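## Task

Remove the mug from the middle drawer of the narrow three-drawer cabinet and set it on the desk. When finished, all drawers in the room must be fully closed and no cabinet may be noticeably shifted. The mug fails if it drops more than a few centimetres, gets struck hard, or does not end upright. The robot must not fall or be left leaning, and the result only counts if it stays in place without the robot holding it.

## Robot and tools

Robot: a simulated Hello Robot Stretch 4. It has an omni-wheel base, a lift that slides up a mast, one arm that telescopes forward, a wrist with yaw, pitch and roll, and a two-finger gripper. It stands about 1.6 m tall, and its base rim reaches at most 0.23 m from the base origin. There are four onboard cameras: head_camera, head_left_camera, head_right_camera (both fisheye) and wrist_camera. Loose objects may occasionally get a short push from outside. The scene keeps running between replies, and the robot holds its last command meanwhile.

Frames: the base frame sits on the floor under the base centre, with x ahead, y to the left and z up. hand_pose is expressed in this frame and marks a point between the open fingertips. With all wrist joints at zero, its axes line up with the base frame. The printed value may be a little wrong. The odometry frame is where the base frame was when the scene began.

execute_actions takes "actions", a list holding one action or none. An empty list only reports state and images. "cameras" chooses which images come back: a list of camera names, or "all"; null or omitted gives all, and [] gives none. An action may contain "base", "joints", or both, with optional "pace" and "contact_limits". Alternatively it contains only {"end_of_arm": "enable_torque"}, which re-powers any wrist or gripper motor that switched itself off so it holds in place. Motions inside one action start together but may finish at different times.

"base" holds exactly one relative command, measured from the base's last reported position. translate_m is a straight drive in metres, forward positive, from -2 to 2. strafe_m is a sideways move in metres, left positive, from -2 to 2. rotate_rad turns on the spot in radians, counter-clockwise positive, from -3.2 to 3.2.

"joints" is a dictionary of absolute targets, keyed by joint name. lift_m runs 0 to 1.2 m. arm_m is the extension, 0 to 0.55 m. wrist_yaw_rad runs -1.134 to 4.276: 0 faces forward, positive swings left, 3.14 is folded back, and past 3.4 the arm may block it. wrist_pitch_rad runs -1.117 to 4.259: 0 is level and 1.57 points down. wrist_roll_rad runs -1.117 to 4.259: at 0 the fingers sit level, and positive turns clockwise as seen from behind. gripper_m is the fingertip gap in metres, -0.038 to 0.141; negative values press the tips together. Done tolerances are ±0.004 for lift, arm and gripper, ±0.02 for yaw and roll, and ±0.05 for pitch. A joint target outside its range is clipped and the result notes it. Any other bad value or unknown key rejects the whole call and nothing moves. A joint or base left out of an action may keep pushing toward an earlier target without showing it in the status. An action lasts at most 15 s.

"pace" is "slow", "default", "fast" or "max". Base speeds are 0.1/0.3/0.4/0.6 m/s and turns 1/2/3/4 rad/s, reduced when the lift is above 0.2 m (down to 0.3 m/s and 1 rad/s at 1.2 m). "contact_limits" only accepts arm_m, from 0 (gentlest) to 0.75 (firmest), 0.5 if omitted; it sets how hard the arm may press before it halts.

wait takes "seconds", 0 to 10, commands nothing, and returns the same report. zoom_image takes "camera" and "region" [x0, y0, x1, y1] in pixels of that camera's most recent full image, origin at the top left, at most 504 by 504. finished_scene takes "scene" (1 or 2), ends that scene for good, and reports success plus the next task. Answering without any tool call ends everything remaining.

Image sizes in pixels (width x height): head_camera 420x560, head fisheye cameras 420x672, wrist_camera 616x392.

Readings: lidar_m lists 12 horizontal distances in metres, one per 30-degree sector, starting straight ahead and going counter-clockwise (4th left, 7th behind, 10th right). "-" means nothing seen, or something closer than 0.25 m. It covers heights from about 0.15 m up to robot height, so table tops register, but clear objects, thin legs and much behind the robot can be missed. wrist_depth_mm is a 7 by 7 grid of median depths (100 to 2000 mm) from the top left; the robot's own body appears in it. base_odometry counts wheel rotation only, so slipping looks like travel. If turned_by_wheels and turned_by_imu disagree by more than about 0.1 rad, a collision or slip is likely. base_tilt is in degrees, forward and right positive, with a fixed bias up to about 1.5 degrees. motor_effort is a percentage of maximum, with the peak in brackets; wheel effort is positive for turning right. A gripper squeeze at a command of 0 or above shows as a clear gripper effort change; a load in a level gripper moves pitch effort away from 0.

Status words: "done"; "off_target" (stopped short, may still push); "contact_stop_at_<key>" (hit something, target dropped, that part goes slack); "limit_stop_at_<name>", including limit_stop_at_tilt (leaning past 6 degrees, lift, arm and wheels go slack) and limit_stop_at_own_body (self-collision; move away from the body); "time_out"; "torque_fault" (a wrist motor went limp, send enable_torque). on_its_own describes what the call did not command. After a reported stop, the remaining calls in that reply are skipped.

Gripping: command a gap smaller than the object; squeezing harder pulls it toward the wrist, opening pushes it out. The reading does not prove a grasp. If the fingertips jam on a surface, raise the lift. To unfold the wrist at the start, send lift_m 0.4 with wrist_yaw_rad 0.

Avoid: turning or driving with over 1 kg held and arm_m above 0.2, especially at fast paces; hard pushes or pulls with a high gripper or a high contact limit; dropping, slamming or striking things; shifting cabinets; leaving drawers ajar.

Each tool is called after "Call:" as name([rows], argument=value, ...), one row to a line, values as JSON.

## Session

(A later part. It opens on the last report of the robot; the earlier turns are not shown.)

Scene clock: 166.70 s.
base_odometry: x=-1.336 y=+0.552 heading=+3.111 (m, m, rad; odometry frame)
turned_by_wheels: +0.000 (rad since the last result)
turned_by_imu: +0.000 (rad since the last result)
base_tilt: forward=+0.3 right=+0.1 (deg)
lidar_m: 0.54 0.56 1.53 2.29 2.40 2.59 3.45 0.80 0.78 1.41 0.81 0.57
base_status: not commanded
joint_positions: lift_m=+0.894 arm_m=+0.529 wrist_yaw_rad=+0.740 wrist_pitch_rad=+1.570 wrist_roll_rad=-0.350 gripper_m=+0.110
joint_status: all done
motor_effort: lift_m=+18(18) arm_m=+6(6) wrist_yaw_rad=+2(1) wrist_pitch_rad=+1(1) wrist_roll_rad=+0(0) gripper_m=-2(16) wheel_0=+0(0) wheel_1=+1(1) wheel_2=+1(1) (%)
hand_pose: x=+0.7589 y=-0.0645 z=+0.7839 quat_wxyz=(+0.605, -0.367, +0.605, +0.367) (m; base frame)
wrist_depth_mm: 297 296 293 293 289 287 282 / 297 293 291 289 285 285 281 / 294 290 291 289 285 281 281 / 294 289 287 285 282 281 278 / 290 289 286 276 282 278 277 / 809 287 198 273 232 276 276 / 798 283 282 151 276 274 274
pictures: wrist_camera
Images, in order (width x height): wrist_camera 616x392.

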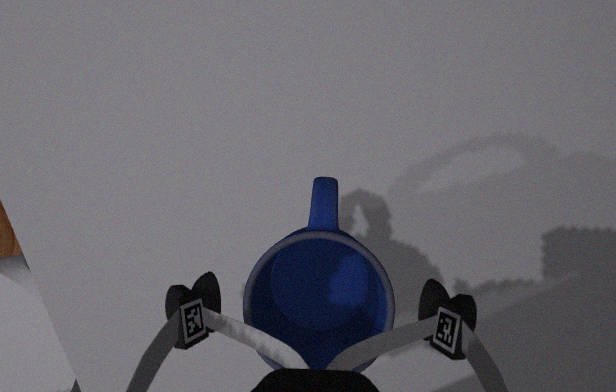

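Call:
execute_actions([
  {"joints": {"lift_m": 0.97}, "pace": "fast"},
], cameras=[])

Call:
execute_actions([
  {"base": {"translate_m": -0.64}, "joints": {"arm_m": 0.0}, "pace": "fast"},
], cameras=["head_camera"])

Scene clock: 181.87 s.
base_odometry: x=-1.336 y=+0.552 heading=+3.111 (m, m, rad; odometry frame)
turned_by_wheels: +0.000 (rad since the last result)
turned_by_imu: -0.001 (rad since the last result)
base_tilt: forward=+0.3 right=+0.1 (deg)
lidar_m: 0.53 0.57 1.54 2.29 2.40 2.61 3.44 0.83 0.78 1.41 0.80 0.57
base_status: not commanded
joint_positions: lift_m=+0.970 arm_m=+0.529 wrist_yaw_rad=+0.740 wrist_pitch_rad=+1.570 wrist_roll_rad=-0.350 gripper_m=+0.110
joint_status: all done
motor_effort: lift_m=+23(23) arm_m=+6(6) wrist_yaw_rad=+1(1) wrist_pitch_rad=+1(1) wrist_roll_rad=+0(0) gripper_m=-3(1) wheel_0=+0(0) wheel_1=+1(1) wheel_2=+1(1) (%)
hand_pose: x=+0.7589 y=-0.0645 z=+0.8595 quat_wxyz=(+0.605, -0.367, +0.604, +0.367) (m; base frame)
wrist_depth_mm: 382 377 370 370 366 359 359 / 377 377 368 368 362 359 359 / 377 368 368 366 364 357 357 / 1118 368 366 362 357 353 353 / 1118 366 362 351 355 353 351 / 891 362 212 332 351 349 347 / 866 362 355 151 351 347 347
pictures: none
No camera images: the call's "cameras" was empty. Leave "cameras" out to get every camera's image.

Scene clock: 185.17 s.
base_odometry: x=-0.697 y=+0.532 heading=+3.111 (m, m, rad; odometry frame)
turned_by_wheels: +0.000 (rad since the last result)
turned_by_imu: +0.000 (rad since the last result)
base_tilt: forward=+0.3 right=+0.1 (deg)
lidar_m: 1.17 1.23 1.88 2.30 2.09 2.61 2.74 2.01 0.58 0.56 1.48 1.26
base_status: done
joint_positions: lift_m=+0.970 arm_m=+0.002 wrist_yaw_rad=+0.740 wrist_pitch_rad=+1.570 wrist_roll_rad=-0.350 gripper_m=+0.110
joint_status: all done
motor_effort: lift_m=+22(22) arm_m=-6(7) wrist_yaw_rad=+1(1) wrist_pitch_rad=+2(0) wrist_roll_rad=+0(0) gripper_m=+0(2) wheel_0=+0(5) wheel_1=+0(6) wheel_2=+0(9) (%)
hand_pose: x=+0.2319 y=-0.0645 z=+0.8595 quat_wxyz=(+0.605, -0.366, +0.605, +0.367) (m; base frame)
wrist_depth_mm: 1118 1118 1138 1118 1098 1118 1078 / 1160 1118 1118 1118 1098 1098 1060 / 1118 1138 1138 1098 1098 1060 1078 / 1138 1098 891 1098 1060 1078 1098 / 1118 1098 866 1078 1078 1060 1060 / 1118 1078 212 1078 1078 1060 1060 / 1078 504 1098 151 1098 1078 1042
pictures: head_camera
Images, in order (width x height): head_camera 420x560.

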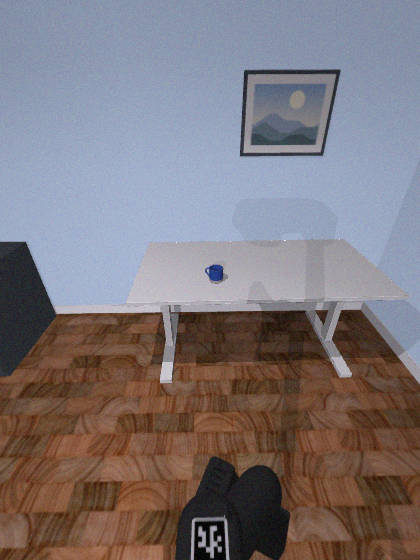

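Call:
execute_actions([
  {"base": {"rotate_rad": -1.571}, "joints": {"lift_m": 0.10, "wrist_yaw_rad": 0.0, "wrist_pitch_rad": 0.01, "wrist_roll_rad": 1.57, "gripper_m": 0.05}, "pace": "max"},
], cameras=["head_camera", "wrist_camera"])

Scene clock: 191.70 s.
base_odometry: x=-0.697 y=+0.532 heading=+1.540 (m, m, rad; odometry frame)
turned_by_wheels: -1.571 (rad since the last result)
turned_by_imu: -1.544 (rad since the last result)
base_tilt: forward=+0.3 right=+0.1 (deg)
lidar_m: 0.55 1.48 1.22 1.17 1.23 1.86 2.29 2.10 2.59 2.72 2.03 0.57
base_status: done
joint_positions: lift_m=+0.100 arm_m=+0.002 wrist_yaw_rad=+0.000 wrist_pitch_rad=+0.013 wrist_roll_rad=+1.570 gripper_m=+0.050
joint_status: all done
motor_effort: lift_m=+18(20) arm_m=-6(6) wrist_yaw_rad=+0(4) wrist_pitch_rad=-6(12) wrist_roll_rad=+1(5) gripper_m=-3(1) wheel_0=+0(6) wheel_1=+0(7) wheel_2=+0(8) (%)
hand_pose: x=+0.4612 y=-0.0874 z=+0.2747 quat_wxyz=(+0.707, +0.707, +0.005, -0.004) (m; base frame)
wrist_depth_mm: 1255 1255 1255 1205 1229 654 439 / 1229 1255 1205 353 351 654 439 / 1205 1255 654 355 353 634 430 / 1281 1255 647 355 353 627 430 / 1229 1229 654 355 353 627 430 / 1255 1229 220 351 209 621 424 / 1205 1229 355 158 349 525 421
pictures: head_camera, wrist_camera
Images, in order (width x height): head_camera 420x560, wrist_camera 616x392.

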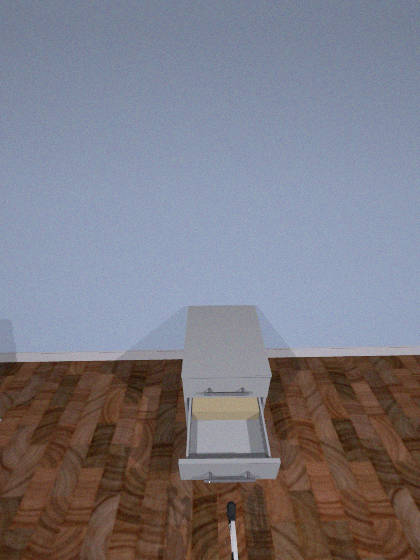

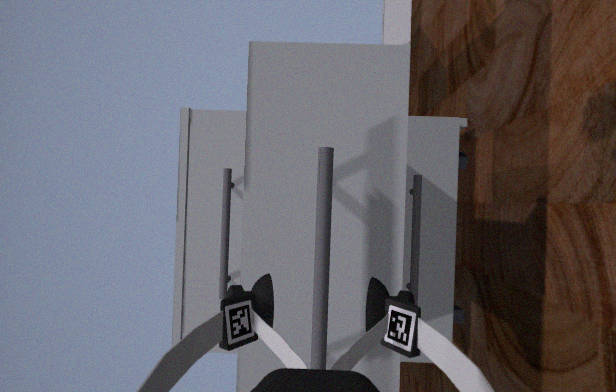

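Call:
execute_actions([
  {"joints": {"arm_m": 0.402}, "contact_limits": {"arm_m": 0.2}, "pace": "slow"},
])

Scene clock: 200.17 s.
base_odometry: x=-0.697 y=+0.532 heading=+1.540 (m, m, rad; odometry frame)
turned_by_wheels: +0.000 (rad since the last result)
turned_by_imu: -0.001 (rad since the last result)
base_tilt: forward=+0.4 right=+0.1 (deg)
lidar_m: 0.83 1.47 1.21 1.17 1.22 1.91 2.28 2.07 2.57 2.70 2.04 0.87
base_status: not commanded
joint_positions: lift_m=+0.100 arm_m=+0.401 wrist_yaw_rad=+0.000 wrist_pitch_rad=+0.012 wrist_roll_rad=+1.570 gripper_m=+0.050
joint_status: all done
motor_effort: lift_m=+18(18) arm_m=+6(11) wrist_yaw_rad=+2(7) wrist_pitch_rad=-5(7) wrist_roll_rad=+1(1) gripper_m=-3(2) wheel_0=+1(1) wheel_1=+0(1) wheel_2=-1(2) (%)
contact_limits: arm_m 0.2
hand_pose: x=+0.8602 y=-0.0875 z=+0.2748 quat_wxyz=(+0.707, +0.707, +0.004, -0.004) (m; base frame)
wrist_depth_mm: 252 252 250 248 246 246 245 / 253 251 249 248 247 244 243 / 253 251 250 249 246 245 243 / 253 251 250 248 247 244 243 / 252 250 249 247 246 245 243 / 252 250 220 249 210 244 244 / 251 250 248 158 246 243 243
pictures: head_camera, head_left_camera, head_right_camera, wrist_camera
Images, in order (width x height): head_camera 420x560, head_left_camera 420x672, head_right_camera 420x672, wrist_camera 616x392.

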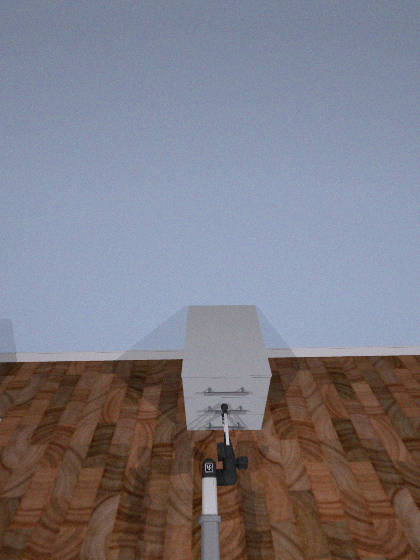

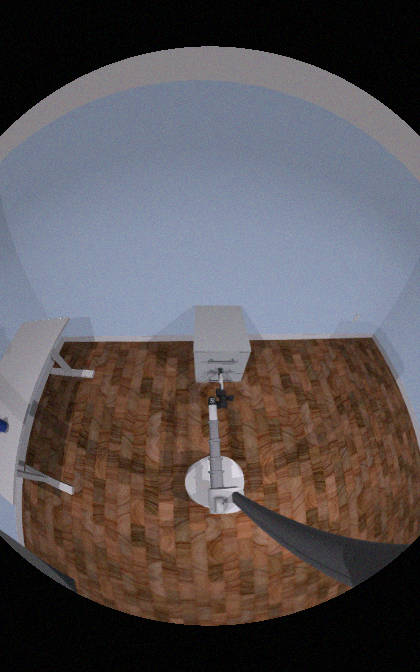

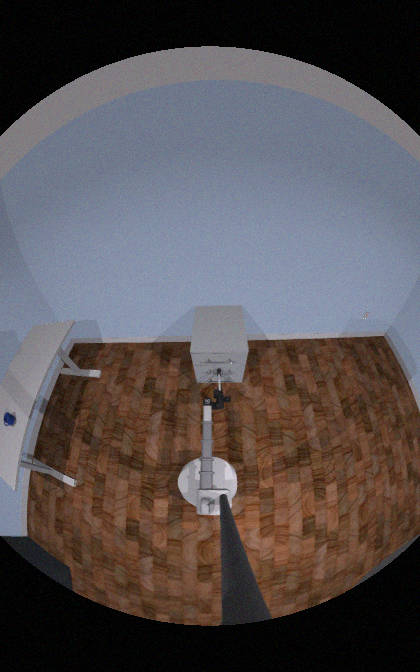

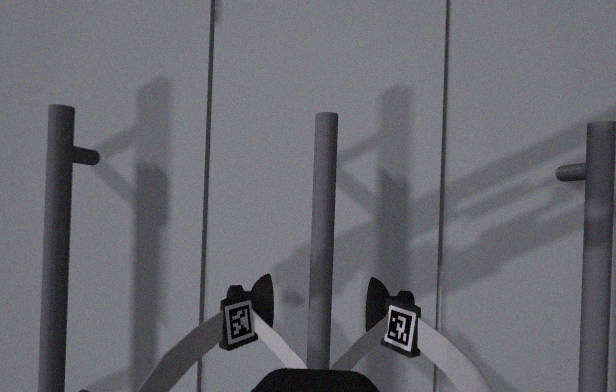

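Call:
execute_actions([
  {"joints": {"arm_m": 0.31}, "pace": "fast"},
], cameras=["head_right_camera", "wrist_camera"])

Call:
zoom_image(camera="head_right_camera", region=[0, 370, 90, 460])

Scene clock: 203.63 s.
base_odometry: x=-0.697 y=+0.532 heading=+1.540 (m, m, rad; odometry frame)
turned_by_wheels: +0.000 (rad since the last result)
turned_by_imu: +0.000 (rad since the last result)
base_tilt: forward=+0.3 right=+0.1 (deg)
lidar_m: 0.83 1.47 1.24 1.18 1.24 1.88 2.28 2.08 2.58 2.71 2.02 0.91
base_status: not commanded
joint_positions: lift_m=+0.100 arm_m=+0.311 wrist_yaw_rad=+0.000 wrist_pitch_rad=+0.013 wrist_roll_rad=+1.570 gripper_m=+0.050
joint_status: all done
motor_effort: lift_m=+18(18) arm_m=-6(7) wrist_yaw_rad=+1(2) wrist_pitch_rad=-5(7) wrist_roll_rad=+1(1) gripper_m=-4(5) wheel_0=+1(1) wheel_1=+0(0) wheel_2=+0(1) (%)
hand_pose: x=+0.7704 y=-0.0874 z=+0.2747 quat_wxyz=(+0.707, +0.707, +0.004, -0.004) (m; base frame)
wrist_depth_mm: 917 343 891 904 891 554 399 / 931 342 340 338 338 334 332 / 931 342 340 340 336 334 332 / 931 343 340 338 338 334 332 / 917 340 340 340 336 334 332 / 904 340 220 336 210 334 330 / 343 329 338 159 336 319 330
pictures: head_right_camera, wrist_camera
Images, in order (width x height): head_right_camera 420x672, wrist_camera 616x392.

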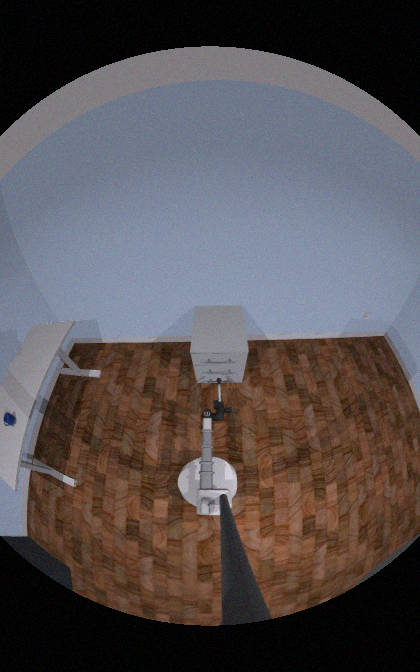

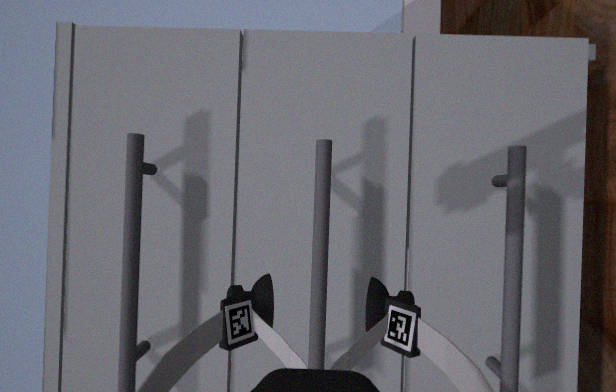

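Region (0, 370, 90, 460) of head_right_camera's 420x672 image, scaled by 5.600, with more detail than that image has.

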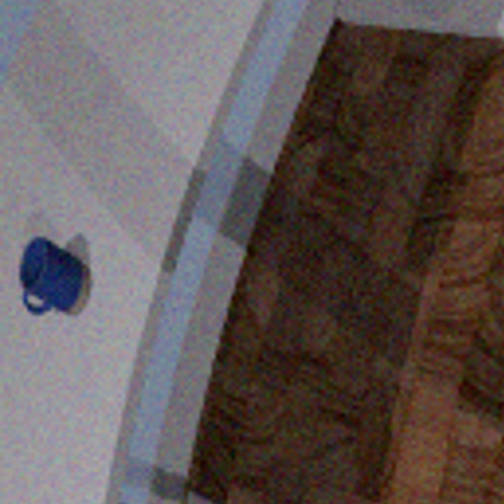

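The mug is standing on the desk and this cabinet's drawers are flush. The other two cabinets were closed when I checked them earlier.

Call:
finished_scene(scene=2)

The scene is finished: the task was done.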